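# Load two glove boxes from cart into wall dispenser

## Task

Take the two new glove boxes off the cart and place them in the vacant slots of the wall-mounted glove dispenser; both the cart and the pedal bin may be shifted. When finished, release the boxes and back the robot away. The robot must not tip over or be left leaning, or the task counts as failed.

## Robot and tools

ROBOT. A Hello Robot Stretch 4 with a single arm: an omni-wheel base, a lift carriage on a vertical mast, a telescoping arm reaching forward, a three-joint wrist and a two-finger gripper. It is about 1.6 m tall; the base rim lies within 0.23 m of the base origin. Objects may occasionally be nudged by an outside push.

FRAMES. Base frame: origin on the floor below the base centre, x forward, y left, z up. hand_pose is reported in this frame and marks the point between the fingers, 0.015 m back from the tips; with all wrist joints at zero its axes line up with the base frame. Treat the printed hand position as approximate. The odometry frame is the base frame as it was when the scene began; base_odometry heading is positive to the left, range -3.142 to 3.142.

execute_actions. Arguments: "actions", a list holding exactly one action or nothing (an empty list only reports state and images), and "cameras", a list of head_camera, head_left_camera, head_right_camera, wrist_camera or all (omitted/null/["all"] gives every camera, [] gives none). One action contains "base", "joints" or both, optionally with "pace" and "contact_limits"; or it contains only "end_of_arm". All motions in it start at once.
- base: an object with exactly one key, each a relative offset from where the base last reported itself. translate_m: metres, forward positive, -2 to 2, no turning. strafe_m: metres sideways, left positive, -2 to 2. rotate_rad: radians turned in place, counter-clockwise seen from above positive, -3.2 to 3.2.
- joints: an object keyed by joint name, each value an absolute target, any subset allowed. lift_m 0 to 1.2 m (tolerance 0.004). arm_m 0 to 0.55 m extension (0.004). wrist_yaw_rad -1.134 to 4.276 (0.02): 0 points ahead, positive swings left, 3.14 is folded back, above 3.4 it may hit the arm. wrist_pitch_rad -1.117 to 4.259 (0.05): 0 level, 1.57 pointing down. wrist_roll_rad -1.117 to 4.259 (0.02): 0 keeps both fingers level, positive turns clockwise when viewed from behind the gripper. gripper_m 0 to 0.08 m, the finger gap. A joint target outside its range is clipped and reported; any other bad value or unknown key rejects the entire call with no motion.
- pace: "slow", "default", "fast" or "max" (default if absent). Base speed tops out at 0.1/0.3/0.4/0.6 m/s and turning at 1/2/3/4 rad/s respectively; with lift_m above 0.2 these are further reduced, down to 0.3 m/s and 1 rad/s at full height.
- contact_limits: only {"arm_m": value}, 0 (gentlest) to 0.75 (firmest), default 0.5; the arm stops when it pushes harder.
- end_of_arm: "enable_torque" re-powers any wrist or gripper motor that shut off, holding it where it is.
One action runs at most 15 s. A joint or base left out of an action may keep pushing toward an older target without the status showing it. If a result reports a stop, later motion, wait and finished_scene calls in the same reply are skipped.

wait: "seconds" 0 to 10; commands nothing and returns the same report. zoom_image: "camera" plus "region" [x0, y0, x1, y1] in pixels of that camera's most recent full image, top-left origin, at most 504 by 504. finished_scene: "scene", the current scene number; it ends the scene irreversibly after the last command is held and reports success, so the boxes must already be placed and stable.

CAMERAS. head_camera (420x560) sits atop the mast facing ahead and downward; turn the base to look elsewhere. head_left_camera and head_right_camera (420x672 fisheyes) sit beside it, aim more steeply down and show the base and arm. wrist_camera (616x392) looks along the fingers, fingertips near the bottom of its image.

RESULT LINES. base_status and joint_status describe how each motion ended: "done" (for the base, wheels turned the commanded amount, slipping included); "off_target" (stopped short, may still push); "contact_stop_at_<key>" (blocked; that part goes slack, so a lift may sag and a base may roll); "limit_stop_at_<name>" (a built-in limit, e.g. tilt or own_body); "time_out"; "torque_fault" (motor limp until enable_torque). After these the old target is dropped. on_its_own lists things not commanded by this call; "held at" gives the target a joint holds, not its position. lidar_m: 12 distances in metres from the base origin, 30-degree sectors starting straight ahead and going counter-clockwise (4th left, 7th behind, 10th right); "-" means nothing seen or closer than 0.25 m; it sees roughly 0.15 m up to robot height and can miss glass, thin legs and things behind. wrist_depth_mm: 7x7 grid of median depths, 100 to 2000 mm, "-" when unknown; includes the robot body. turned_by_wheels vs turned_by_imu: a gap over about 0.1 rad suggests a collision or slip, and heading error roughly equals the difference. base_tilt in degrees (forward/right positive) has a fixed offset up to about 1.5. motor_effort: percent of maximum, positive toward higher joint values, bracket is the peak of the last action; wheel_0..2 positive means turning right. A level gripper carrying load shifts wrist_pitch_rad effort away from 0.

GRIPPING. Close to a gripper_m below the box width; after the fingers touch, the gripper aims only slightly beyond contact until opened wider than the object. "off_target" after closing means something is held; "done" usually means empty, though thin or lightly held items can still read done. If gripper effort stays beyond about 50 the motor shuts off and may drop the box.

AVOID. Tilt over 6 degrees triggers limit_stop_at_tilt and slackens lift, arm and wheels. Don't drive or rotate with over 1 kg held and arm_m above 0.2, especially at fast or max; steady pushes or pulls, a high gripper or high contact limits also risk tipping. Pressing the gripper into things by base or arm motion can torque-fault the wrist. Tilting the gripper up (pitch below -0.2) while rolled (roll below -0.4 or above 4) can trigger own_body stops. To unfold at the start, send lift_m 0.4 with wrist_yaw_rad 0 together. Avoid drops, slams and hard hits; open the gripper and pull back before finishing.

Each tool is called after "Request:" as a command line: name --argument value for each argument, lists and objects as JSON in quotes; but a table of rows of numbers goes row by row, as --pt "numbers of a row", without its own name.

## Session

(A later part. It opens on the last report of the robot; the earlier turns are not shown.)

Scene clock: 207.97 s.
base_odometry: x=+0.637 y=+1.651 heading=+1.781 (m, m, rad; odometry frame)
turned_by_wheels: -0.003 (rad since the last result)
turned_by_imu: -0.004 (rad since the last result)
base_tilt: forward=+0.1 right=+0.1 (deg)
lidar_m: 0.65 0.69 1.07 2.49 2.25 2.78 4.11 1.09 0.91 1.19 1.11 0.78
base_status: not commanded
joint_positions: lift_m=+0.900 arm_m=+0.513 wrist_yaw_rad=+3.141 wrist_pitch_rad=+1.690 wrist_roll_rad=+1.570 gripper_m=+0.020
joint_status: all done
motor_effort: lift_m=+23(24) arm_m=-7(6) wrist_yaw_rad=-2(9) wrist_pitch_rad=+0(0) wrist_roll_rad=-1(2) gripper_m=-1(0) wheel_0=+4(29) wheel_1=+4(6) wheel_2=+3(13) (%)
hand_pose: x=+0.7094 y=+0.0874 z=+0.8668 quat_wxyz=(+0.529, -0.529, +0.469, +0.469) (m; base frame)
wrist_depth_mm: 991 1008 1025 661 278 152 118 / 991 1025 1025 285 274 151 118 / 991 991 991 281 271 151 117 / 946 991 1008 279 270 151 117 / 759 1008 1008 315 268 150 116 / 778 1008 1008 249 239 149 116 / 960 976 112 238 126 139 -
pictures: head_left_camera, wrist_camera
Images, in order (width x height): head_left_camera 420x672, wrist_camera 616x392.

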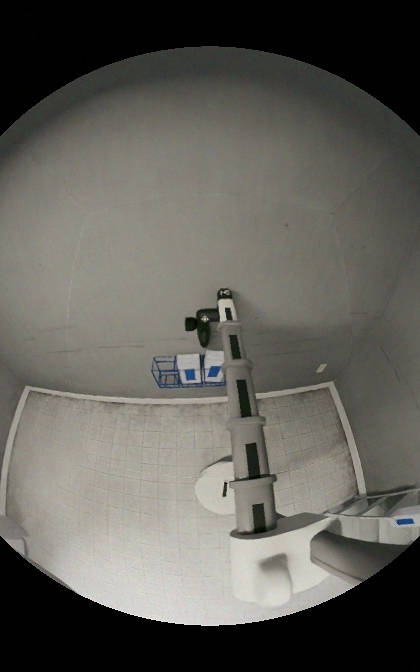

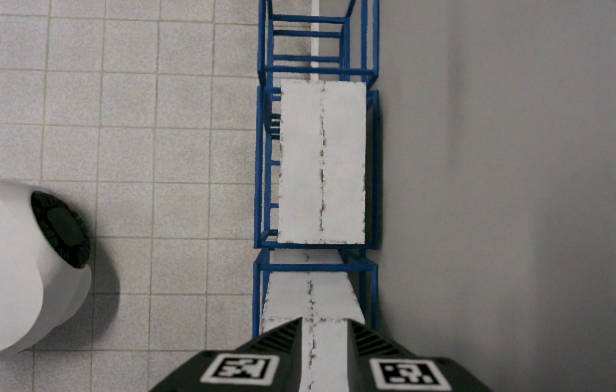

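Request:
execute_actions --actions '[{"joints":{"arm_m":0.43,"gripper_m":0,"wrist_pitch_rad":1.8},"base":{"strafe_m":-0.12}}]' --cameras '["head_left_camera","wrist_camera"]'

Request:
zoom_image --camera "head_left_camera" --region '[120,320,230,400]'

Scene clock: 216.33 s.
base_odometry: x=+0.754 y=+1.676 heading=+1.781 (m, m, rad; odometry frame)
turned_by_wheels: +0.000 (rad since the last result)
turned_by_imu: +0.000 (rad since the last result)
base_tilt: forward=+0.0 right=+0.0 (deg)
lidar_m: 0.65 0.70 1.08 2.64 2.34 2.91 3.62 0.94 0.79 1.06 1.08 0.79
base_status: done
joint_positions: lift_m=+0.900 arm_m=+0.431 wrist_yaw_rad=+3.140 wrist_pitch_rad=+1.799 wrist_roll_rad=+1.570 gripper_m=+0.000
joint_status: all done
motor_effort: lift_m=+23(23) arm_m=-7(7) wrist_yaw_rad=+0(1) wrist_pitch_rad=+3(6) wrist_roll_rad=-1(1) gripper_m=+0(2) wheel_0=+1(10) wheel_1=-2(10) wheel_2=+0(3) (%)
hand_pose: x=+0.6503 y=+0.0873 z=+0.8708 quat_wxyz=(+0.554, -0.553, +0.440, +0.440) (m; base frame)
wrist_depth_mm: 946 976 1025 370 301 248 196 / 931 976 1008 366 301 247 195 / 931 991 1008 377 259 247 194 / 917 960 991 320 260 246 194 / 778 960 991 320 268 245 193 / 809 946 991 750 329 245 192 / 904 946 960 123 304 241 190
pictures: head_left_camera, wrist_camera
Images, in order (width x height): head_left_camera 420x672, wrist_camera 616x392.

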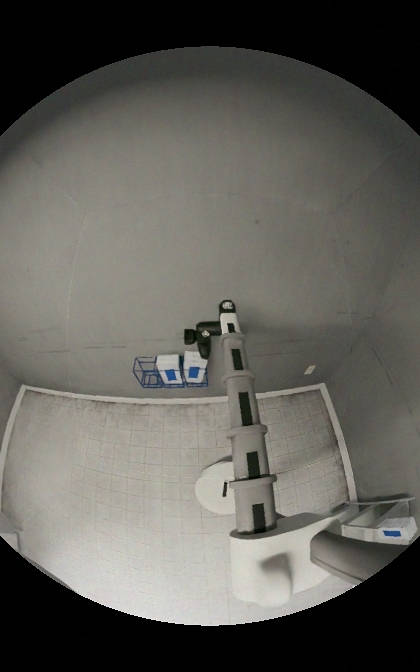

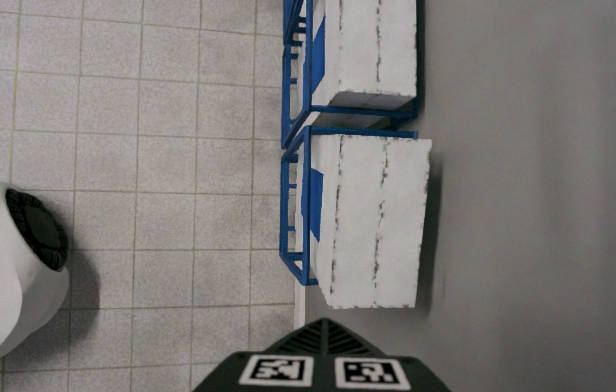

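Region (120, 320, 230, 400) of head_left_camera's 420x672 image, scaled by 4.582, with more detail than that image has; it fills the top 367 rows of this view, and the rest is white.

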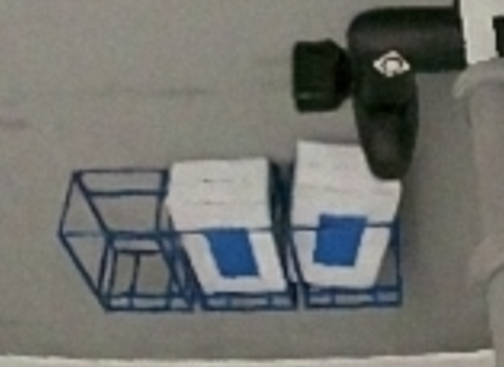

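Request:
execute_actions --actions '[{"joints":{"arm_m":0.41,"lift_m":0.775},"base":{"strafe_m":0.035}}]' --cameras '[]'

Request:
execute_actions --actions '[{"joints":{"arm_m":0.465},"pace":"slow","contact_limits":{"arm_m":0.15}}]' --cameras '["head_left_camera","wrist_camera"]'

Scene clock: 223.10 s.
base_odometry: x=+0.720 y=+1.668 heading=+1.781 (m, m, rad; odometry frame)
turned_by_wheels: +0.000 (rad since the last result)
turned_by_imu: +0.000 (rad since the last result)
base_tilt: forward=+0.0 right=+0.0 (deg)
lidar_m: 0.65 0.69 1.08 2.60 2.31 2.87 3.63 1.01 0.82 1.11 1.11 0.78
base_status: done
joint_positions: lift_m=+0.775 arm_m=+0.411 wrist_yaw_rad=+3.140 wrist_pitch_rad=+1.799 wrist_roll_rad=+1.570 gripper_m=+0.000
joint_status: all done
motor_effort: lift_m=+17(22) arm_m=-7(7) wrist_yaw_rad=-1(1) wrist_pitch_rad=+2(3) wrist_roll_rad=-2(2) gripper_m=-1(2) wheel_0=+0(11) wheel_1=+3(10) wheel_2=+0(1) (%)
hand_pose: x=+0.6303 y=+0.0873 z=+0.7463 quat_wxyz=(+0.554, -0.554, +0.440, +0.440) (m; base frame)
wrist_depth_mm: 831 854 891 917 214 175 182 / 798 842 891 917 212 177 184 / 820 854 878 891 212 213 213 / 809 831 878 917 200 131 132 / 741 842 891 904 199 135 136 / 750 842 854 715 198 137 140 / 809 831 842 123 160 141 144
pictures: none
No camera images: the call's "cameras" was empty. Leave "cameras" out to get every camera's image.

Scene clock: 224.87 s.
base_odometry: x=+0.720 y=+1.668 heading=+1.781 (m, m, rad; odometry frame)
turned_by_wheels: +0.000 (rad since the last result)
turned_by_imu: +0.000 (rad since the last result)
base_tilt: forward=+0.1 right=+0.1 (deg)
lidar_m: 0.67 0.67 1.07 2.59 2.30 2.87 3.61 0.99 0.82 1.11 1.09 0.78
base_status: not commanded
joint_positions: lift_m=+0.775 arm_m=+0.464 wrist_yaw_rad=+3.140 wrist_pitch_rad=+1.799 wrist_roll_rad=+1.570 gripper_m=+0.000
joint_status: all done
motor_effort: lift_m=+18(18) arm_m=+7(7) wrist_yaw_rad=+1(1) wrist_pitch_rad=+2(2) wrist_roll_rad=-1(2) gripper_m=-1(0) wheel_0=+0(0) wheel_1=+2(2) wheel_2=+0(1) (%)
contact_limits: arm_m 0.15
hand_pose: x=+0.6829 y=+0.0873 z=+0.7463 quat_wxyz=(+0.554, -0.554, +0.440, +0.440) (m; base frame)
wrist_depth_mm: 820 842 891 206 167 174 154 / 820 842 891 198 175 176 154 / 820 854 878 240 228 186 154 / 820 842 891 210 124 128 134 / 820 854 878 206 126 132 147 / 798 842 866 189 130 136 146 / 809 820 854 123 130 140 151
pictures: head_left_camera, wrist_camera
Images, in order (width x height): head_left_camera 420x672, wrist_camera 616x392.

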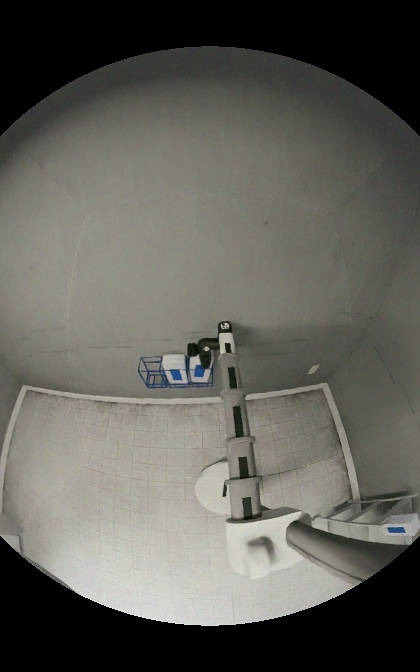

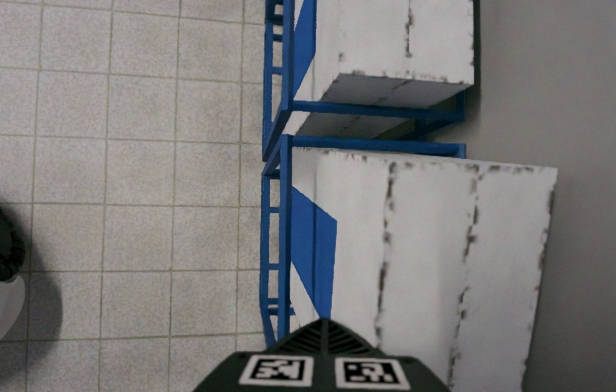

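Request:
execute_actions --actions '[{"joints":{"arm_m":0.49},"pace":"slow","contact_limits":{"arm_m":0.15}}]' --cameras '["wrist_camera"]'

Request:
execute_actions --actions '[{"joints":{"arm_m":0.46,"lift_m":0.85}}]' --cameras '["wrist_camera"]'

Scene clock: 231.53 s.
base_odometry: x=+0.720 y=+1.668 heading=+1.781 (m, m, rad; odometry frame)
turned_by_wheels: +0.000 (rad since the last result)
turned_by_imu: +0.000 (rad since the last result)
base_tilt: forward=+0.0 right=+0.0 (deg)
lidar_m: 0.68 0.67 1.07 2.59 2.32 2.86 3.63 1.00 0.80 1.11 1.09 0.80
base_status: not commanded
joint_positions: lift_m=+0.775 arm_m=+0.488 wrist_yaw_rad=+3.147 wrist_pitch_rad=+1.784 wrist_roll_rad=+1.570 gripper_m=+0.000
joint_status: all done
on_its_own: wrist_yaw_rad is at rest, and its effort (-19) is outside its rest range (-13 to +13); wrist_pitch_rad is at rest, and its effort (+45) is outside its rest range (-23 to +23)
motor_effort: lift_m=+17(18) arm_m=+13(12) wrist_yaw_rad=-19(21) wrist_pitch_rad=+45(46) wrist_roll_rad=-2(1) gripper_m=+0(0) wheel_0=+0(0) wheel_1=+2(2) wheel_2=-3(2) (%)
contact_limits: arm_m 0.15
hand_pose: x=+0.7032 y=+0.0876 z=+0.7456 quat_wxyz=(+0.549, -0.552, +0.442, +0.445) (m; base frame)
wrist_depth_mm: 831 854 891 162 166 169 135 / 820 854 878 194 174 168 135 / 831 854 878 240 213 158 134 / 831 854 891 207 121 127 131 / 809 831 866 207 124 131 132 / 809 842 866 206 127 135 132 / 788 831 842 123 126 140 131
pictures: wrist_camera
Images, in order (width x height): wrist_camera 616x392.

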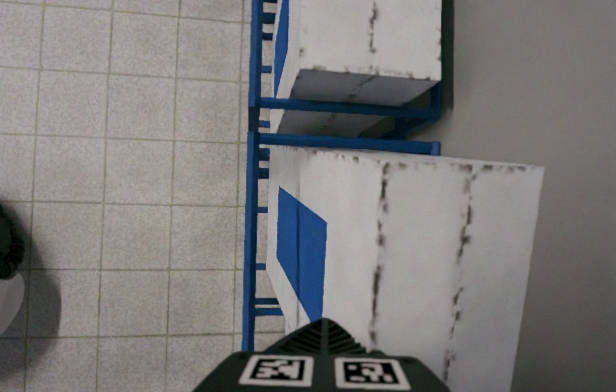

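Scene clock: 232.80 s.
base_odometry: x=+0.720 y=+1.668 heading=+1.781 (m, m, rad; odometry frame)
turned_by_wheels: +0.000 (rad since the last result)
turned_by_imu: +0.000 (rad since the last result)
base_tilt: forward=+0.0 right=+0.1 (deg)
lidar_m: 0.66 0.71 1.07 2.59 2.33 2.86 3.64 0.98 0.82 1.10 1.07 0.79
base_status: not commanded
joint_positions: lift_m=+0.850 arm_m=+0.461 wrist_yaw_rad=+3.141 wrist_pitch_rad=+1.799 wrist_roll_rad=+1.570 gripper_m=+0.000
joint_status: all done
motor_effort: lift_m=+22(25) arm_m=-6(11) wrist_yaw_rad=-1(20) wrist_pitch_rad=+3(45) wrist_roll_rad=+0(2) gripper_m=-1(1) wheel_0=+0(0) wheel_1=+2(2) wheel_2=-2(2) (%)
hand_pose: x=+0.6802 y=+0.0874 z=+0.8209 quat_wxyz=(+0.554, -0.554, +0.440, +0.440) (m; base frame)
wrist_depth_mm: 891 931 960 263 247 202 159 / 878 931 976 257 245 201 158 / 878 917 960 278 273 200 158 / 878 904 960 300 202 199 157 / 866 904 931 303 206 198 157 / 866 904 946 285 212 197 156 / 866 904 931 123 211 195 155
pictures: wrist_camera
Images, in order (width x height): wrist_camera 616x392.

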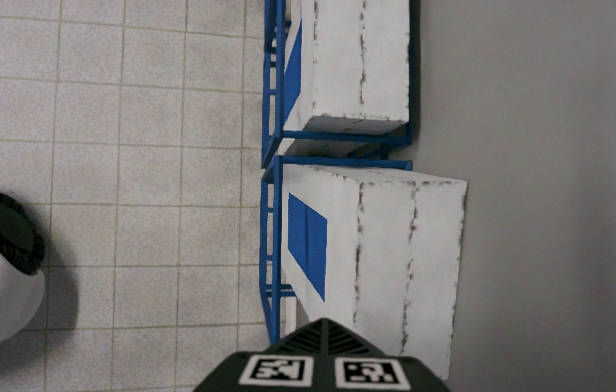

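Request:
execute_actions --actions '[{"joints":{"arm_m":0.49},"base":{"strafe_m":-0.10}}]' --cameras '[]'

Request:
execute_actions --actions '[{"joints":{"lift_m":0.775}}]' --cameras '["wrist_camera","head_camera"]'

Request:
zoom_image --camera "head_camera" --region '[80,320,210,410]'

Scene clock: 244.67 s.
base_odometry: x=+0.818 y=+1.689 heading=+1.780 (m, m, rad; odometry frame)
turned_by_wheels: +0.000 (rad since the last result)
turned_by_imu: +0.000 (rad since the last result)
base_tilt: forward=+0.0 right=+0.1 (deg)
lidar_m: 0.69 0.70 1.07 2.69 2.42 3.00 3.62 0.85 0.73 1.00 1.05 0.78
base_status: done
joint_positions: lift_m=+0.850 arm_m=+0.489 wrist_yaw_rad=+3.140 wrist_pitch_rad=+1.799 wrist_roll_rad=+1.570 gripper_m=+0.000
joint_status: all done
motor_effort: lift_m=+22(23) arm_m=+7(7) wrist_yaw_rad=-2(1) wrist_pitch_rad=+2(3) wrist_roll_rad=-1(3) gripper_m=+0(1) wheel_0=-1(9) wheel_1=-2(10) wheel_2=+0(4) (%)
hand_pose: x=+0.7080 y=+0.0874 z=+0.8209 quat_wxyz=(+0.554, -0.554, +0.440, +0.440) (m; base frame)
wrist_depth_mm: 904 917 960 204 206 159 128 / 891 917 960 205 211 158 128 / 891 917 960 211 214 158 127 / 878 904 960 216 220 158 127 / 878 904 931 580 246 156 126 / 878 904 931 574 246 156 125 / 854 904 917 123 195 154 125
pictures: none
No camera images: the call's "cameras" was empty. Leave "cameras" out to get every camera's image.

Scene clock: 245.93 s.
base_odometry: x=+0.818 y=+1.689 heading=+1.780 (m, m, rad; odometry frame)
turned_by_wheels: +0.000 (rad since the last result)
turned_by_imu: +0.000 (rad since the last result)
base_tilt: forward=+0.0 right=+0.1 (deg)
lidar_m: 0.70 0.71 1.06 2.70 2.42 2.99 3.62 0.86 0.73 1.01 1.05 0.78
base_status: not commanded
joint_positions: lift_m=+0.775 arm_m=+0.489 wrist_yaw_rad=+3.140 wrist_pitch_rad=+1.799 wrist_roll_rad=+1.570 gripper_m=+0.000
joint_status: all done
motor_effort: lift_m=+18(21) arm_m=+7(7) wrist_yaw_rad=-1(0) wrist_pitch_rad=+2(2) wrist_roll_rad=-2(3) gripper_m=+0(0) wheel_0=+0(1) wheel_1=-3(3) wheel_2=+0(0) (%)
hand_pose: x=+0.7080 y=+0.0874 z=+0.7463 quat_wxyz=(+0.554, -0.554, +0.440, +0.440) (m; base frame)
wrist_depth_mm: 831 878 904 180 132 140 128 / 831 854 878 181 135 143 128 / 809 866 878 184 139 145 127 / 798 854 878 191 142 149 126 / 798 831 878 580 247 156 126 / 798 831 866 564 245 155 125 / 788 831 854 123 195 153 125
pictures: head_camera, wrist_camera
Images, in order (width x height): head_camera 420x560, wrist_camera 616x392.

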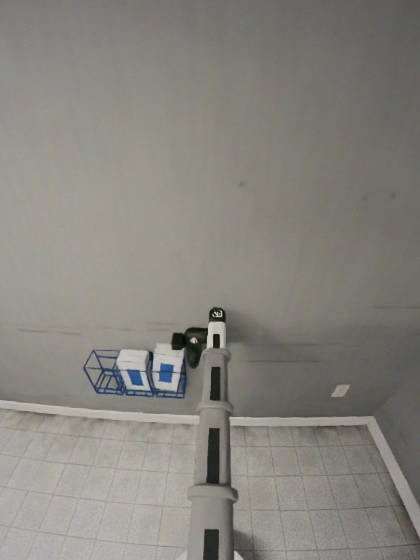

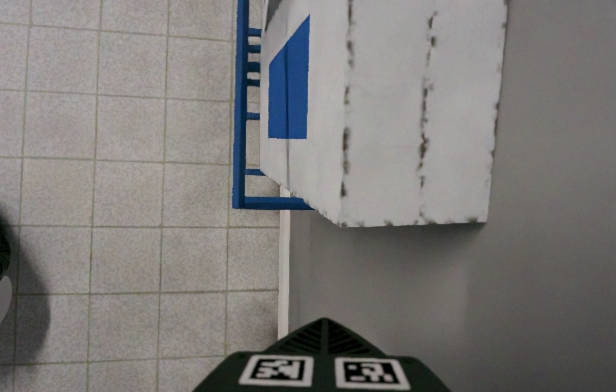

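Region (80, 320, 210, 410) of head_camera's 420x560 image, scaled by 3.877, with more detail than that image has; it fills the top 349 rows of this view, and the rest is white.

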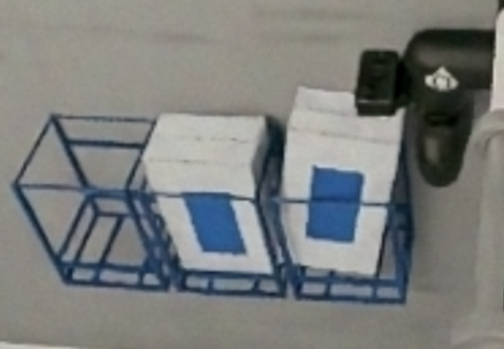

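Request:
execute_actions --actions '[{"joints":{"lift_m":0.76,"arm_m":0.497}}]' --cameras '[]'

Request:
execute_actions --actions '[{"base":{"strafe_m":0.045},"pace":"slow"}]' --cameras '["wrist_camera","head_camera"]'

Scene clock: 253.23 s.
base_odometry: x=+0.818 y=+1.689 heading=+1.780 (m, m, rad; odometry frame)
turned_by_wheels: +0.000 (rad since the last result)
turned_by_imu: +0.000 (rad since the last result)
base_tilt: forward=+0.1 right=+0.1 (deg)
lidar_m: 0.67 0.70 1.07 2.71 2.42 2.99 3.62 0.86 0.72 1.00 1.04 0.78
base_status: not commanded
joint_positions: lift_m=+0.760 arm_m=+0.496 wrist_yaw_rad=+3.140 wrist_pitch_rad=+1.799 wrist_roll_rad=+1.570 gripper_m=+0.000
joint_status: all done
motor_effort: lift_m=+17(16) arm_m=+6(7) wrist_yaw_rad=+0(1) wrist_pitch_rad=+2(1) wrist_roll_rad=-3(1) gripper_m=-1(2) wheel_0=-1(0) wheel_1=-3(3) wheel_2=+0(0) (%)
hand_pose: x=+0.7150 y=+0.0874 z=+0.7313 quat_wxyz=(+0.554, -0.554, +0.440, +0.440) (m; base frame)
wrist_depth_mm: 809 842 866 148 117 125 119 / 809 842 854 150 120 127 118 / 809 842 842 151 123 131 118 / 788 820 854 152 126 133 118 / 788 809 854 539 229 145 117 / 788 820 842 530 227 144 117 / 788 820 831 123 182 144 118
pictures: none
No camera images: the call's "cameras" was empty. Leave "cameras" out to get every camera's image.

Scene clock: 254.77 s.
base_odometry: x=+0.774 y=+1.680 heading=+1.780 (m, m, rad; odometry frame)
turned_by_wheels: +0.000 (rad since the last result)
turned_by_imu: +0.000 (rad since the last result)
base_tilt: forward=+0.1 right=+0.1 (deg)
lidar_m: 0.68 0.69 1.08 2.65 2.36 2.93 3.61 0.91 0.78 1.05 1.10 0.78
base_status: done
joint_positions: lift_m=+0.760 arm_m=+0.496 wrist_yaw_rad=+3.140 wrist_pitch_rad=+1.799 wrist_roll_rad=+1.570 gripper_m=+0.000
joint_status: not commanded
motor_effort: lift_m=+18(17) arm_m=+6(7) wrist_yaw_rad=-2(2) wrist_pitch_rad=+2(1) wrist_roll_rad=-3(2) gripper_m=+0(0) wheel_0=-5(8) wheel_1=+5(9) wheel_2=+0(0) (%)
hand_pose: x=+0.7150 y=+0.0874 z=+0.7313 quat_wxyz=(+0.554, -0.554, +0.440, +0.440) (m; base frame)
wrist_depth_mm: 820 854 854 144 108 116 118 / 798 842 866 144 111 119 118 / 798 820 854 144 114 122 118 / 798 831 842 145 117 125 117 / 798 820 854 146 120 128 117 / 798 820 842 146 124 130 116 / 778 809 842 119 124 136 -
pictures: head_camera, wrist_camera
Images, in order (width x height): head_camera 420x560, wrist_camera 616x392.

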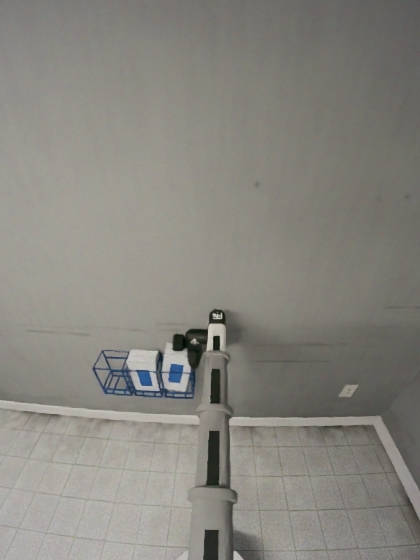

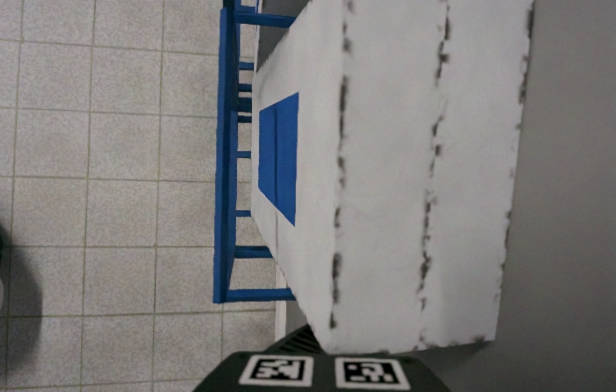

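Just touching.

Request:
execute_actions --actions '[{"base":{"strafe_m":0.018},"pace":"slow"}]' --cameras '["wrist_camera"]'

Scene clock: 261.33 s.
base_odometry: x=+0.757 y=+1.676 heading=+1.778 (m, m, rad; odometry frame)
turned_by_wheels: -0.002 (rad since the last result)
turned_by_imu: -0.003 (rad since the last result)
base_tilt: forward=+0.0 right=+0.1 (deg)
lidar_m: 0.67 0.69 1.07 2.64 2.36 2.90 3.62 0.95 0.76 1.04 1.10 0.78
base_status: done
joint_positions: lift_m=+0.760 arm_m=+0.496 wrist_yaw_rad=+3.138 wrist_pitch_rad=+1.799 wrist_roll_rad=+1.570 gripper_m=+0.000
joint_status: not commanded
motor_effort: lift_m=+17(17) arm_m=+7(7) wrist_yaw_rad=+5(6) wrist_pitch_rad=+2(2) wrist_roll_rad=-2(2) gripper_m=-1(1) wheel_0=-18(17) wheel_1=+1(7) wheel_2=-8(7) (%)
hand_pose: x=+0.7152 y=+0.0872 z=+0.7313 quat_wxyz=(+0.554, -0.553, +0.441, +0.439) (m; base frame)
wrist_depth_mm: 788 831 377 139 109 117 - / 798 831 375 140 111 119 118 / 798 831 375 140 113 122 115 / 798 831 842 141 116 124 115 / 788 831 842 141 118 127 114 / 788 820 831 142 121 129 - / 778 809 854 116 121 133 -
pictures: wrist_camera
Images, in order (width x height): wrist_camera 616x392.

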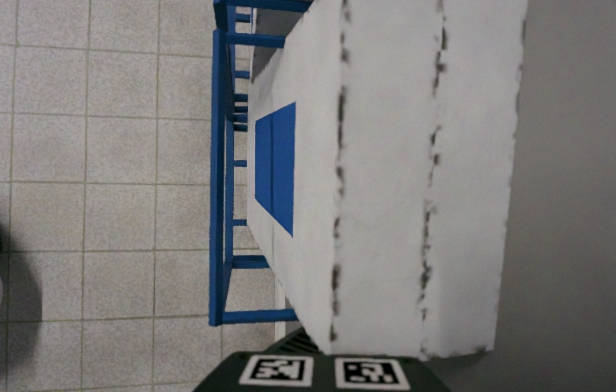

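Request:
execute_actions --actions '[{"joints":{"lift_m":0.773},"pace":"slow"}]' --cameras '[]'

Request:
execute_actions --actions '[{"base":{"strafe_m":0.015},"pace":"slow"}]' --cameras '["wrist_camera"]'

Scene clock: 271.60 s.
base_odometry: x=+0.757 y=+1.676 heading=+1.779 (m, m, rad; odometry frame)
turned_by_wheels: +0.000 (rad since the last result)
turned_by_imu: +0.000 (rad since the last result)
base_tilt: forward=+0.1 right=+0.1 (deg)
lidar_m: 0.67 0.68 1.06 2.64 2.37 2.90 3.64 0.93 0.79 1.07 1.11 0.78
base_status: not commanded
joint_positions: lift_m=+0.773 arm_m=+0.496 wrist_yaw_rad=+3.138 wrist_pitch_rad=+1.799 wrist_roll_rad=+1.570 gripper_m=+0.000
joint_status: all done
motor_effort: lift_m=+22(23) arm_m=+7(7) wrist_yaw_rad=+6(7) wrist_pitch_rad=+2(2) wrist_roll_rad=-2(2) gripper_m=-1(1) wheel_0=-13(18) wheel_1=+0(0) wheel_2=-7(8) (%)
hand_pose: x=+0.7152 y=+0.0872 z=+0.7439 quat_wxyz=(+0.554, -0.553, +0.441, +0.439) (m; base frame)
wrist_depth_mm: 820 854 394 148 119 127 119 / 809 854 878 147 121 128 116 / 809 854 842 147 121 130 116 / 809 842 854 146 122 130 116 / 798 831 854 145 123 130 116 / 809 842 866 144 124 132 115 / 788 831 854 119 124 135 -
pictures: none
No camera images: the call's "cameras" was empty. Leave "cameras" out to get every camera's image.

Scene clock: 272.60 s.
base_odometry: x=+0.742 y=+1.673 heading=+1.776 (m, m, rad; odometry frame)
turned_by_wheels: -0.003 (rad since the last result)
turned_by_imu: -0.004 (rad since the last result)
base_tilt: forward=-0.1 right=+0.2 (deg)
lidar_m: 0.68 0.67 1.06 2.62 2.34 2.86 3.64 0.97 0.79 1.07 1.09 0.78
base_status: done
joint_positions: lift_m=+0.773 arm_m=+0.496 wrist_yaw_rad=+3.137 wrist_pitch_rad=+1.798 wrist_roll_rad=+1.570 gripper_m=+0.000
joint_status: not commanded
motor_effort: lift_m=+20(22) arm_m=+6(6) wrist_yaw_rad=+10(8) wrist_pitch_rad=+5(5) wrist_roll_rad=-3(2) gripper_m=+0(1) wheel_0=-24(25) wheel_1=-2(5) wheel_2=-14(13) (%)
hand_pose: x=+0.7151 y=+0.0872 z=+0.7440 quat_wxyz=(+0.554, -0.553, +0.441, +0.439) (m; base frame)
wrist_depth_mm: 820 854 866 140 120 127 - / 820 842 389 140 121 127 - / 809 831 389 140 122 128 - / 798 831 866 141 122 129 - / 820 842 384 141 123 130 - / 798 842 878 142 124 131 - / 798 831 842 118 123 133 -
pictures: wrist_camera
Images, in order (width x height): wrist_camera 616x392.

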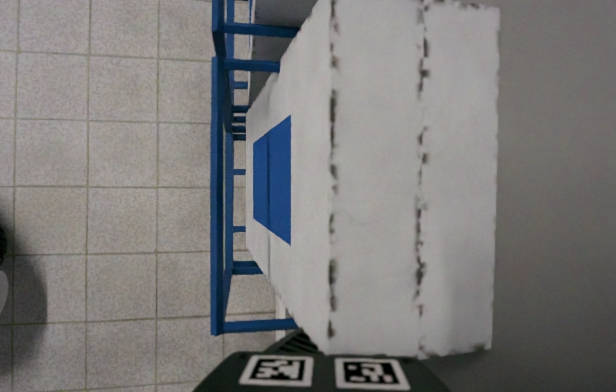

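Request:
execute_actions --actions '[{"base":{"strafe_m":-0.02},"pace":"slow"}]' --cameras '[]'

Request:
execute_actions --actions '[{"joints":{"lift_m":0.9,"gripper_m":0.08,"wrist_pitch_rad":1.72}}]' --cameras '["wrist_camera","head_camera"]'

Request:
zoom_image --camera "head_camera" --region '[80,320,210,410]'

Scene clock: 280.00 s.
base_odometry: x=+0.762 y=+1.677 heading=+1.775 (m, m, rad; odometry frame)
turned_by_wheels: -0.001 (rad since the last result)
turned_by_imu: -0.001 (rad since the last result)
base_tilt: forward=-0.1 right=+0.0 (deg)
lidar_m: 0.67 0.68 1.05 2.64 2.33 2.89 3.63 0.94 0.77 1.06 1.07 0.78
base_status: done
joint_positions: lift_m=+0.773 arm_m=+0.496 wrist_yaw_rad=+3.139 wrist_pitch_rad=+1.798 wrist_roll_rad=+1.570 gripper_m=+0.000
joint_status: not commanded
motor_effort: lift_m=+20(20) arm_m=+7(7) wrist_yaw_rad=+3(8) wrist_pitch_rad=+4(5) wrist_roll_rad=-2(2) gripper_m=+0(1) wheel_0=+1(23) wheel_1=-6(12) wheel_2=-4(14) (%)
hand_pose: x=+0.7150 y=+0.0873 z=+0.7440 quat_wxyz=(+0.554, -0.553, +0.441, +0.439) (m; base frame)
wrist_depth_mm: 831 854 878 147 120 128 119 / 809 842 891 147 121 130 116 / 820 831 387 146 123 131 116 / 809 842 866 145 124 131 116 / 809 820 854 145 126 133 116 / 809 831 854 145 127 135 115 / 809 820 854 122 125 139 -
pictures: none
No camera images: the call's "cameras" was empty. Leave "cameras" out to get every camera's image.

Scene clock: 281.60 s.
base_odometry: x=+0.762 y=+1.677 heading=+1.775 (m, m, rad; odometry frame)
turned_by_wheels: +0.000 (rad since the last result)
turned_by_imu: +0.000 (rad since the last result)
base_tilt: forward=+0.1 right=+0.1 (deg)
lidar_m: 0.65 0.69 1.08 2.64 2.36 2.90 3.63 0.96 0.79 1.07 1.09 0.78
base_status: not commanded
joint_positions: lift_m=+0.900 arm_m=+0.496 wrist_yaw_rad=+3.139 wrist_pitch_rad=+1.720 wrist_roll_rad=+1.570 gripper_m=+0.080
joint_status: all done
motor_effort: lift_m=+22(25) arm_m=+6(7) wrist_yaw_rad=+1(3) wrist_pitch_rad=+0(4) wrist_roll_rad=-3(2) gripper_m=+1(2) wheel_0=+1(1) wheel_1=-5(6) wheel_2=-4(4) (%)
hand_pose: x=+0.6986 y=+0.0874 z=+0.8677 quat_wxyz=(+0.536, -0.536, +0.462, +0.461) (m; base frame)
wrist_depth_mm: 991 1008 1042 286 289 171 134 / 976 1008 1025 320 287 170 134 / 976 991 1008 246 248 170 133 / 960 991 1008 250 252 170 134 / 788 976 976 252 257 170 134 / 788 976 1008 931 263 169 133 / 960 110 140 904 287 125 -
pictures: head_camera, wrist_camera
Images, in order (width x height): head_camera 420x560, wrist_camera 616x392.

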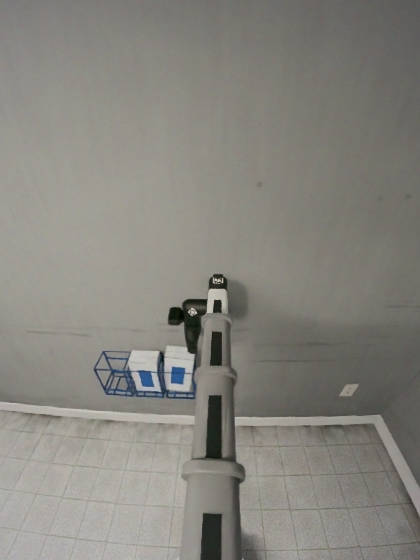

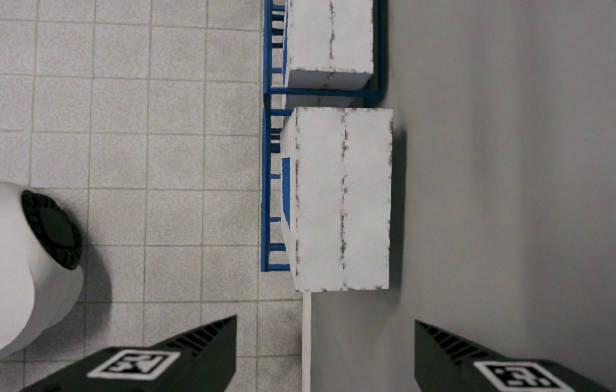

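Region (80, 320, 210, 410) of head_camera's 420x560 image, scaled by 3.877, with more detail than that image has; it fills the top 349 rows of this view, and the rest is white.

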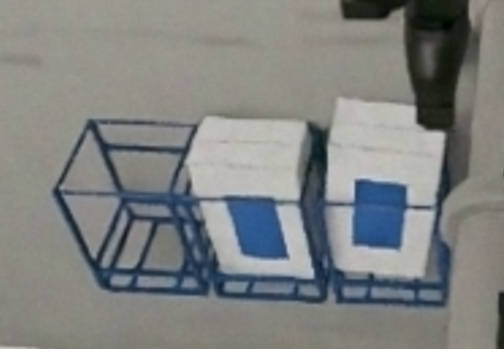

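Request:
execute_actions --actions '[{"joints":{"lift_m":0.825,"arm_m":0.515,"wrist_pitch_rad":1.75},"base":{"strafe_m":0.05},"contact_limits":{"arm_m":0.15}}]' --cameras '["wrist_camera"]'

Scene clock: 291.03 s.
base_odometry: x=+0.713 y=+1.667 heading=+1.775 (m, m, rad; odometry frame)
turned_by_wheels: +0.000 (rad since the last result)
turned_by_imu: -0.002 (rad since the last result)
base_tilt: forward=+0.0 right=+0.0 (deg)
lidar_m: 0.65 0.70 1.07 2.59 2.30 2.81 3.64 1.01 0.82 1.11 1.09 0.79
base_status: done
joint_positions: lift_m=+0.875 arm_m=+0.511 wrist_yaw_rad=+3.143 wrist_pitch_rad=+1.724 wrist_roll_rad=+1.571 gripper_m=+0.080
joint_status: lift_m contact_stop_at_arm_m (moved -0.025 of -0.075); arm_m contact_stop (moved +0.015 of +0.019); the others done
on_its_own: lift_m is held at +0.875, not at your +0.825, since a contact_stop; arm_m is slack since a contact_stop; wrist_pitch_rad is at rest, and its effort (+25) is outside its rest range (-23 to +23)
motor_effort: lift_m=+18(23) arm_m=+0(15) wrist_yaw_rad=-10(23) wrist_pitch_rad=+25(47) wrist_roll_rad=-4(5) gripper_m=+3(7) wheel_0=-3(8) wheel_1=+3(16) wheel_2=-6(8) (%)
contact_limits: arm_m 0.15
hand_pose: x=+0.7142 y=+0.0875 z=+0.8428 quat_wxyz=(+0.536, -0.537, +0.460, +0.461) (m; base frame)
wrist_depth_mm: 960 960 991 259 249 143 - / 946 976 976 256 248 143 - / 931 960 991 290 247 143 - / 946 960 976 215 219 143 - / 798 946 960 220 222 142 - / 842 931 960 222 224 142 - / 904 110 140 226 229 120 -
pictures: wrist_camera
Images, in order (width x height): wrist_camera 616x392.

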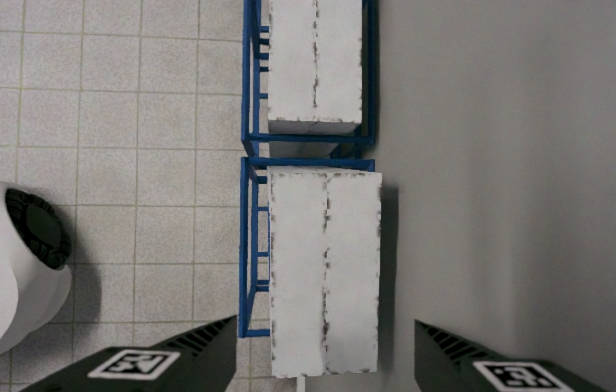

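Request:
execute_actions --actions '[{"joints":{"gripper_m":0.0,"arm_m":0.515,"wrist_pitch_rad":1.75}}]' --cameras '[]'

Request:
execute_actions --actions '[{"joints":{"lift_m":0.795},"pace":"slow"}]' --cameras '["wrist_camera"]'

Scene clock: 302.93 s.
base_odometry: x=+0.713 y=+1.667 heading=+1.775 (m, m, rad; odometry frame)
turned_by_wheels: +0.000 (rad since the last result)
turned_by_imu: +0.000 (rad since the last result)
base_tilt: forward=+0.0 right=+0.1 (deg)
lidar_m: 0.65 0.69 1.07 2.60 2.29 2.82 3.65 1.01 0.82 1.11 1.11 0.79
base_status: not commanded
joint_positions: lift_m=+0.875 arm_m=+0.513 wrist_yaw_rad=+3.144 wrist_pitch_rad=+1.741 wrist_roll_rad=+1.571 gripper_m=+0.000
joint_status: all done
on_its_own: lift_m is held at +0.875, not at your +0.825, since a contact_stop; wrist_pitch_rad is at rest, and its effort (+27) is outside its rest range (-23 to +23)
motor_effort: lift_m=+18(19) arm_m=+10(14) wrist_yaw_rad=-11(22) wrist_pitch_rad=+27(48) wrist_roll_rad=-3(5) gripper_m=-1(8) wheel_0=-3(3) wheel_1=+3(3) wheel_2=-6(6) (%)
hand_pose: x=+0.7198 y=+0.0875 z=+0.8434 quat_wxyz=(+0.540, -0.541, +0.455, +0.456) (m; base frame)
wrist_depth_mm: 960 976 976 258 230 135 - / 931 976 976 257 229 135 - / 946 946 976 290 229 135 - / 931 960 960 214 217 135 - / 831 960 960 217 221 134 - / 891 917 976 220 226 133 - / 917 931 946 123 173 133 -
pictures: none
No camera images: the call's "cameras" was empty. Leave "cameras" out to get every camera's image.

Scene clock: 304.50 s.
base_odometry: x=+0.713 y=+1.667 heading=+1.775 (m, m, rad; odometry frame)
turned_by_wheels: +0.000 (rad since the last result)
turned_by_imu: +0.005 (rad since the last result)
base_tilt: forward=+0.0 right=+0.2 (deg)
lidar_m: 0.67 0.69 1.07 2.59 2.32 2.83 3.63 1.01 0.80 1.11 1.10 0.79
base_status: not commanded
joint_positions: lift_m=+0.796 arm_m=+0.514 wrist_yaw_rad=+3.147 wrist_pitch_rad=+1.746 wrist_roll_rad=+1.571 gripper_m=+0.000
joint_status: all done
on_its_own: wrist_yaw_rad is at rest, and its effort (-22) is outside its rest range (-13 to +13)
motor_effort: lift_m=+5(18) arm_m=+9(11) wrist_yaw_rad=-22(39) wrist_pitch_rad=+10(40) wrist_roll_rad=-3(9) gripper_m=-1(3) wheel_0=+0(3) wheel_1=+4(6) wheel_2=-9(8) (%)
hand_pose: x=+0.7210 y=+0.0876 z=+0.7651 quat_wxyz=(+0.541, -0.543, +0.453, +0.456) (m; base frame)
wrist_depth_mm: 866 904 917 188 193 135 - / 866 904 904 189 191 134 - / 866 891 891 225 221 134 - / 842 891 891 148 154 133 - / 842 878 891 150 156 132 - / 842 866 891 152 159 131 - / 842 878 878 123 159 131 -
pictures: wrist_camera
Images, in order (width x height): wrist_camera 616x392.

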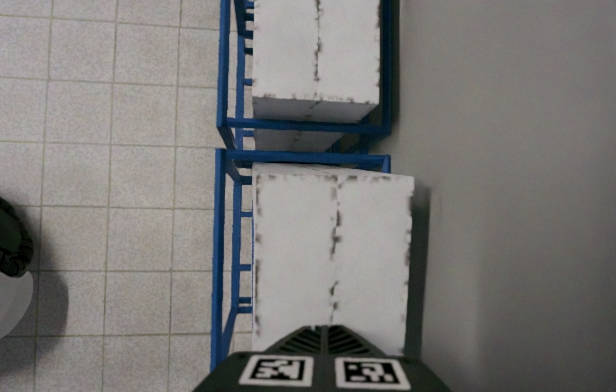

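Request:
execute_actions --actions '[{"joints":{"arm_m":0.492},"pace":"slow"}]' --cameras '["wrist_camera"]'

Request:
execute_actions --actions '[{"joints":{"lift_m":0.85,"gripper_m":0.08}}]' --cameras '["wrist_camera"]'

Scene clock: 310.57 s.
base_odometry: x=+0.713 y=+1.667 heading=+1.775 (m, m, rad; odometry frame)
turned_by_wheels: +0.000 (rad since the last result)
turned_by_imu: +0.000 (rad since the last result)
base_tilt: forward=+0.1 right=+0.1 (deg)
lidar_m: 0.67 0.69 1.09 2.59 2.32 2.84 3.63 1.01 0.82 1.12 1.07 0.79
base_status: not commanded
joint_positions: lift_m=+0.796 arm_m=+0.493 wrist_yaw_rad=+3.139 wrist_pitch_rad=+1.755 wrist_roll_rad=+1.570 gripper_m=+0.000
joint_status: all done
motor_effort: lift_m=+8(8) arm_m=-7(8) wrist_yaw_rad=+1(22) wrist_pitch_rad=-16(16) wrist_roll_rad=-1(2) gripper_m=-1(1) wheel_0=-2(2) wheel_1=+3(4) wheel_2=-4(8) (%)
hand_pose: x=+0.7034 y=+0.0873 z=+0.7651 quat_wxyz=(+0.544, -0.544, +0.452, +0.451) (m; base frame)
wrist_depth_mm: 878 891 917 187 192 159 127 / 854 878 917 186 199 159 126 / 854 878 904 297 228 158 126 / 866 878 891 148 151 158 126 / 842 866 904 150 153 157 125 / 831 878 878 152 156 157 125 / 820 854 866 123 156 156 125
pictures: wrist_camera
Images, in order (width x height): wrist_camera 616x392.

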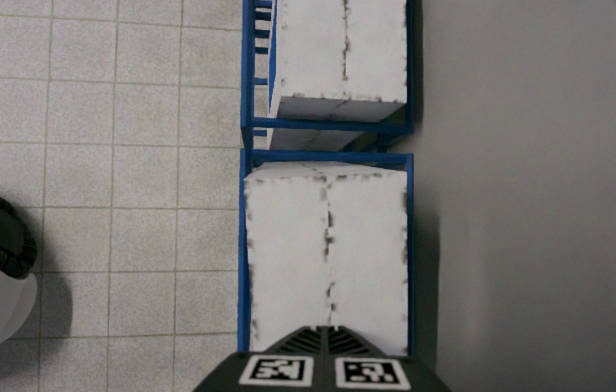

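Scene clock: 312.00 s.
base_odometry: x=+0.713 y=+1.667 heading=+1.775 (m, m, rad; odometry frame)
turned_by_wheels: +0.000 (rad since the last result)
turned_by_imu: +0.000 (rad since the last result)
base_tilt: forward=+0.0 right=+0.1 (deg)
lidar_m: 0.66 0.70 1.07 2.59 2.30 2.82 3.62 1.02 0.83 1.10 1.10 0.76
base_status: not commanded
joint_positions: lift_m=+0.850 arm_m=+0.493 wrist_yaw_rad=+3.139 wrist_pitch_rad=+1.750 wrist_roll_rad=+1.570 gripper_m=+0.080
joint_status: all done
motor_effort: lift_m=+22(22) arm_m=-7(7) wrist_yaw_rad=+0(2) wrist_pitch_rad=-1(16) wrist_roll_rad=-3(3) gripper_m=+2(6) wheel_0=-2(2) wheel_1=+3(3) wheel_2=-3(4) (%)
hand_pose: x=+0.7022 y=+0.0873 z=+0.8188 quat_wxyz=(+0.543, -0.542, +0.454, +0.453) (m; base frame)
wrist_depth_mm: 917 946 960 237 240 166 131 / 917 931 976 235 239 165 131 / 891 931 960 268 251 165 131 / 904 917 960 193 229 164 130 / 820 917 946 194 212 163 130 / 866 917 946 198 211 163 129 / 891 110 140 200 206 125 -
pictures: wrist_camera
Images, in order (width x height): wrist_camera 616x392.

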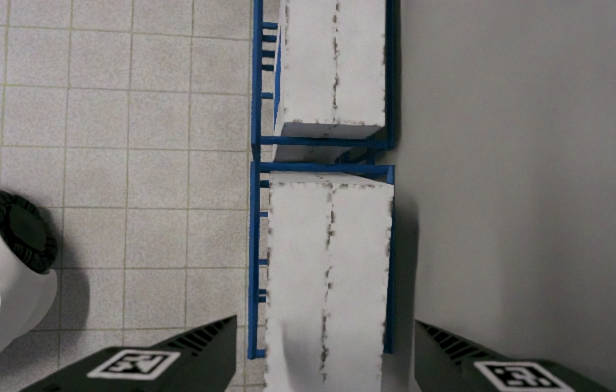

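Request:
execute_actions --actions '[{"joints":{"arm_m":0.517,"wrist_pitch_rad":1.66},"pace":"slow"}]' --cameras '["wrist_camera"]'

Request:
execute_actions --actions '[{"joints":{"lift_m":0.782},"pace":"slow"}]' --cameras '["wrist_camera"]'

Scene clock: 321.23 s.
base_odometry: x=+0.713 y=+1.667 heading=+1.775 (m, m, rad; odometry frame)
turned_by_wheels: +0.000 (rad since the last result)
turned_by_imu: +0.000 (rad since the last result)
base_tilt: forward=-0.1 right=+0.1 (deg)
lidar_m: 0.66 0.69 1.07 2.58 2.29 2.83 3.64 0.98 0.83 1.11 1.09 0.79
base_status: not commanded
joint_positions: lift_m=+0.850 arm_m=+0.516 wrist_yaw_rad=+3.140 wrist_pitch_rad=+1.660 wrist_roll_rad=+1.570 gripper_m=+0.080
joint_status: all done
motor_effort: lift_m=+22(23) arm_m=+7(8) wrist_yaw_rad=+1(2) wrist_pitch_rad=-1(3) wrist_roll_rad=-2(2) gripper_m=+2(1) wheel_0=-2(2) wheel_1=+3(3) wheel_2=-3(3) (%)
hand_pose: x=+0.7059 y=+0.0874 z=+0.8162 quat_wxyz=(+0.522, -0.522, +0.477, +0.477) (m; base frame)
wrist_depth_mm: 991 991 991 234 236 158 121 / 946 976 991 231 235 158 121 / 960 976 991 293 264 158 121 / 891 960 960 189 237 158 121 / 732 976 976 191 214 157 120 / 750 946 960 195 213 156 120 / 931 110 140 198 199 124 -
pictures: wrist_camera
Images, in order (width x height): wrist_camera 616x392.

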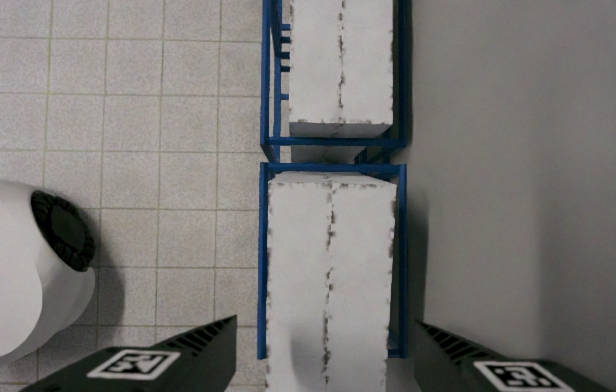

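Scene clock: 322.70 s.
base_odometry: x=+0.713 y=+1.667 heading=+1.775 (m, m, rad; odometry frame)
turned_by_wheels: +0.000 (rad since the last result)
turned_by_imu: +0.000 (rad since the last result)
base_tilt: forward=+0.0 right=+0.2 (deg)
lidar_m: 0.66 0.69 1.09 2.59 2.31 2.83 3.63 1.01 0.82 1.11 1.10 0.78
base_status: not commanded
joint_positions: lift_m=+0.782 arm_m=+0.516 wrist_yaw_rad=+3.140 wrist_pitch_rad=+1.660 wrist_roll_rad=+1.570 gripper_m=+0.080
joint_status: all done
motor_effort: lift_m=+17(21) arm_m=+7(7) wrist_yaw_rad=+1(1) wrist_pitch_rad=-1(2) wrist_roll_rad=-5(2) gripper_m=+2(2) wheel_0=-2(2) wheel_1=+3(3) wheel_2=-3(4) (%)
hand_pose: x=+0.7059 y=+0.0874 z=+0.7486 quat_wxyz=(+0.522, -0.522, +0.477, +0.477) (m; base frame)
wrist_depth_mm: 891 904 931 164 165 158 121 / 891 917 917 177 165 158 121 / 891 878 917 198 222 158 121 / 878 878 904 121 122 148 121 / 732 904 891 123 123 147 120 / 723 878 878 125 125 156 120 / 854 110 132 128 128 125 -
pictures: wrist_camera
Images, in order (width x height): wrist_camera 616x392.

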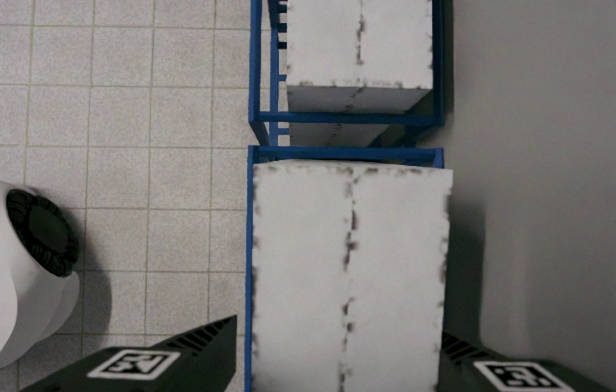

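Request:
execute_actions --actions '[{"joints":{"gripper_m":0.058}}]' --cameras '[]'

Request:
execute_actions --actions '[{"base":{"strafe_m":0.02},"pace":"slow"}]' --cameras '["wrist_camera"]'

Request:
execute_actions --actions '[{"joints":{"lift_m":0.792},"pace":"slow"}]' --cameras '[]'

Request:
execute_actions --actions '[{"base":{"strafe_m":-0.018},"joints":{"wrist_pitch_rad":1.62,"arm_m":0.526},"pace":"slow"}]' --cameras '["wrist_camera","head_left_camera"]'

Scene clock: 337.13 s.
base_odometry: x=+0.713 y=+1.667 heading=+1.775 (m, m, rad; odometry frame)
turned_by_wheels: +0.000 (rad since the last result)
turned_by_imu: +0.000 (rad since the last result)
base_tilt: forward=+0.1 right=+0.0 (deg)
lidar_m: 0.64 0.70 1.07 2.59 2.32 2.84 3.63 1.00 0.82 1.11 1.10 0.78
base_status: not commanded
joint_positions: lift_m=+0.782 arm_m=+0.516 wrist_yaw_rad=+3.140 wrist_pitch_rad=+1.660 wrist_roll_rad=+1.570 gripper_m=+0.061
joint_status: gripper_m off_target (ended at +0.061, target +0.058)
motor_effort: lift_m=+17(17) arm_m=+7(7) wrist_yaw_rad=-1(1) wrist_pitch_rad=-1(1) wrist_roll_rad=-3(0) gripper_m=-24(29) wheel_0=-2(2) wheel_1=+3(3) wheel_2=-4(3) (%)
hand_pose: x=+0.7059 y=+0.0874 z=+0.7486 quat_wxyz=(+0.522, -0.522, +0.477, +0.477) (m; base frame)
wrist_depth_mm: 904 891 904 164 166 158 121 / 891 904 917 176 165 158 121 / 891 904 904 211 213 158 121 / 891 891 891 121 121 158 121 / 732 904 904 124 123 157 120 / 723 878 891 126 125 156 120 / 842 878 128 128 127 129 -
pictures: none
No camera images: the call's "cameras" was empty. Leave "cameras" out to get every camera's image.

Scene clock: 338.23 s.
base_odometry: x=+0.694 y=+1.663 heading=+1.773 (m, m, rad; odometry frame)
turned_by_wheels: -0.002 (rad since the last result)
turned_by_imu: -0.003 (rad since the last result)
base_tilt: forward=+0.1 right=+0.0 (deg)
lidar_m: 0.67 0.69 1.04 2.57 2.29 2.80 4.11 1.04 0.83 1.13 1.11 0.79
base_status: done
joint_positions: lift_m=+0.782 arm_m=+0.516 wrist_yaw_rad=+3.140 wrist_pitch_rad=+1.658 wrist_roll_rad=+1.570 gripper_m=+0.061
joint_status: not commanded
motor_effort: lift_m=+17(17) arm_m=+6(7) wrist_yaw_rad=-1(2) wrist_pitch_rad=+4(4) wrist_roll_rad=-1(1) gripper_m=-25(24) wheel_0=-19(19) wheel_1=-2(8) wheel_2=-9(8) (%)
hand_pose: x=+0.7055 y=+0.0874 z=+0.7486 quat_wxyz=(+0.522, -0.521, +0.478, +0.477) (m; base frame)
wrist_depth_mm: 891 917 917 164 166 153 117 / 891 904 904 163 164 154 118 / 878 904 904 204 204 154 118 / 878 891 904 124 123 153 118 / 741 891 891 125 125 153 118 / 732 891 891 126 126 153 118 / 878 878 128 128 127 127 -
pictures: wrist_camera
Images, in order (width x height): wrist_camera 616x392.

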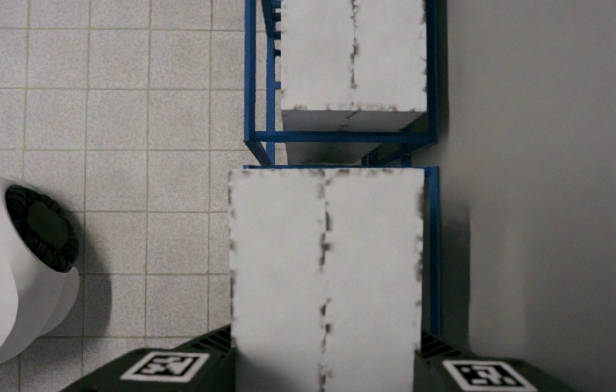

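Scene clock: 338.97 s.
base_odometry: x=+0.694 y=+1.663 heading=+1.773 (m, m, rad; odometry frame)
turned_by_wheels: +0.000 (rad since the last result)
turned_by_imu: +0.001 (rad since the last result)
base_tilt: forward=-0.1 right=+0.0 (deg)
lidar_m: 0.66 0.70 1.07 2.56 2.28 2.80 4.10 1.03 0.84 1.14 1.09 0.77
base_status: not commanded
joint_positions: lift_m=+0.792 arm_m=+0.516 wrist_yaw_rad=+3.139 wrist_pitch_rad=+1.659 wrist_roll_rad=+1.570 gripper_m=+0.061
joint_status: all done
motor_effort: lift_m=+23(24) arm_m=+7(7) wrist_yaw_rad=+2(2) wrist_pitch_rad=+3(4) wrist_roll_rad=-1(1) gripper_m=-24(24) wheel_0=-13(19) wheel_1=-2(2) wheel_2=-9(9) (%)
hand_pose: x=+0.7057 y=+0.0874 z=+0.7581 quat_wxyz=(+0.522, -0.521, +0.478, +0.477) (m; base frame)
wrist_depth_mm: 904 931 931 171 173 156 119 / 904 904 917 170 171 156 119 / 891 917 904 265 208 157 119 / 878 891 917 129 128 156 120 / 732 904 891 129 128 156 119 / 732 904 891 129 128 155 119 / 891 891 129 129 129 129 -
pictures: none
No camera images: the call's "cameras" was empty. Leave "cameras" out to get every camera's image.

Scene clock: 340.03 s.
base_odometry: x=+0.711 y=+1.666 heading=+1.773 (m, m, rad; odometry frame)
turned_by_wheels: +0.000 (rad since the last result)
turned_by_imu: +0.000 (rad since the last result)
base_tilt: forward=+0.1 right=+0.0 (deg)
lidar_m: 0.65 0.69 1.07 2.59 2.30 2.83 3.61 1.04 0.81 1.11 1.09 0.78
base_status: done
joint_positions: lift_m=+0.792 arm_m=+0.525 wrist_yaw_rad=+3.139 wrist_pitch_rad=+1.620 wrist_roll_rad=+1.570 gripper_m=+0.061
joint_status: all done
motor_effort: lift_m=+23(23) arm_m=+7(7) wrist_yaw_rad=-1(7) wrist_pitch_rad=-1(20) wrist_roll_rad=-3(4) gripper_m=-24(25) wheel_0=+6(11) wheel_1=-3(14) wheel_2=-1(7) (%)
hand_pose: x=+0.7063 y=+0.0874 z=+0.7575 quat_wxyz=(+0.513, -0.512, +0.488, +0.487) (m; base frame)
wrist_depth_mm: 946 931 931 172 172 158 118 / 946 931 931 172 171 158 119 / 931 931 917 213 211 158 119 / 831 917 917 126 125 158 118 / 723 931 904 127 126 157 118 / 699 904 917 128 127 156 118 / 904 904 129 129 128 128 -
pictures: head_left_camera, wrist_camera
Images, in order (width x height): head_left_camera 420x672, wrist_camera 616x392.

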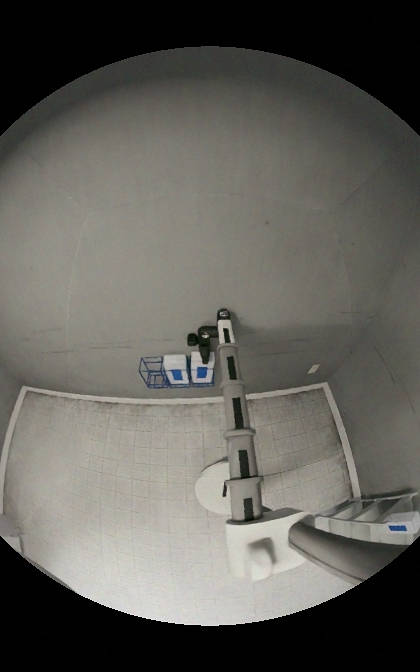

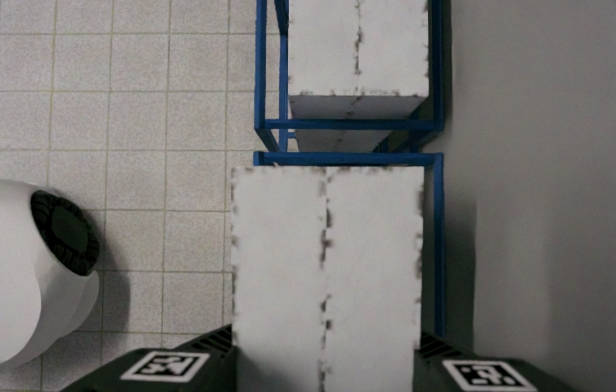

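Request:
execute_actions --actions '[{"joints":{"lift_m":0.772},"pace":"slow"}]' --cameras '["wrist_camera"]'

Scene clock: 348.33 s.
base_odometry: x=+0.711 y=+1.666 heading=+1.773 (m, m, rad; odometry frame)
turned_by_wheels: +0.000 (rad since the last result)
turned_by_imu: -0.001 (rad since the last result)
base_tilt: forward=-0.1 right=+0.1 (deg)
lidar_m: 0.66 0.68 1.07 2.57 2.31 2.82 3.61 1.01 0.81 1.12 1.09 0.79
base_status: not commanded
joint_positions: lift_m=+0.773 arm_m=+0.525 wrist_yaw_rad=+3.140 wrist_pitch_rad=+1.619 wrist_roll_rad=+1.570 gripper_m=+0.061
joint_status: all done
motor_effort: lift_m=+8(24) arm_m=+7(7) wrist_yaw_rad=-3(1) wrist_pitch_rad=+3(3) wrist_roll_rad=+0(2) gripper_m=-26(25) wheel_0=+2(6) wheel_1=-3(3) wheel_2=-1(0) (%)
hand_pose: x=+0.7060 y=+0.0874 z=+0.7388 quat_wxyz=(+0.512, -0.512, +0.488, +0.488) (m; base frame)
wrist_depth_mm: 917 917 931 160 160 154 - / 931 917 917 161 160 154 116 / 917 904 891 250 221 154 116 / 866 904 891 121 121 153 116 / 723 904 891 123 123 153 115 / 707 904 891 125 125 152 - / 878 891 126 127 126 125 -
pictures: wrist_camera
Images, in order (width x height): wrist_camera 616x392.

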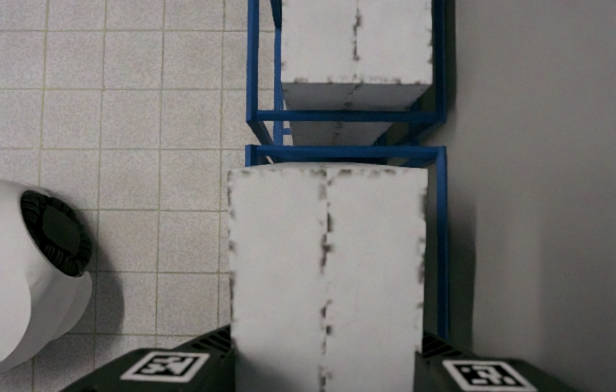

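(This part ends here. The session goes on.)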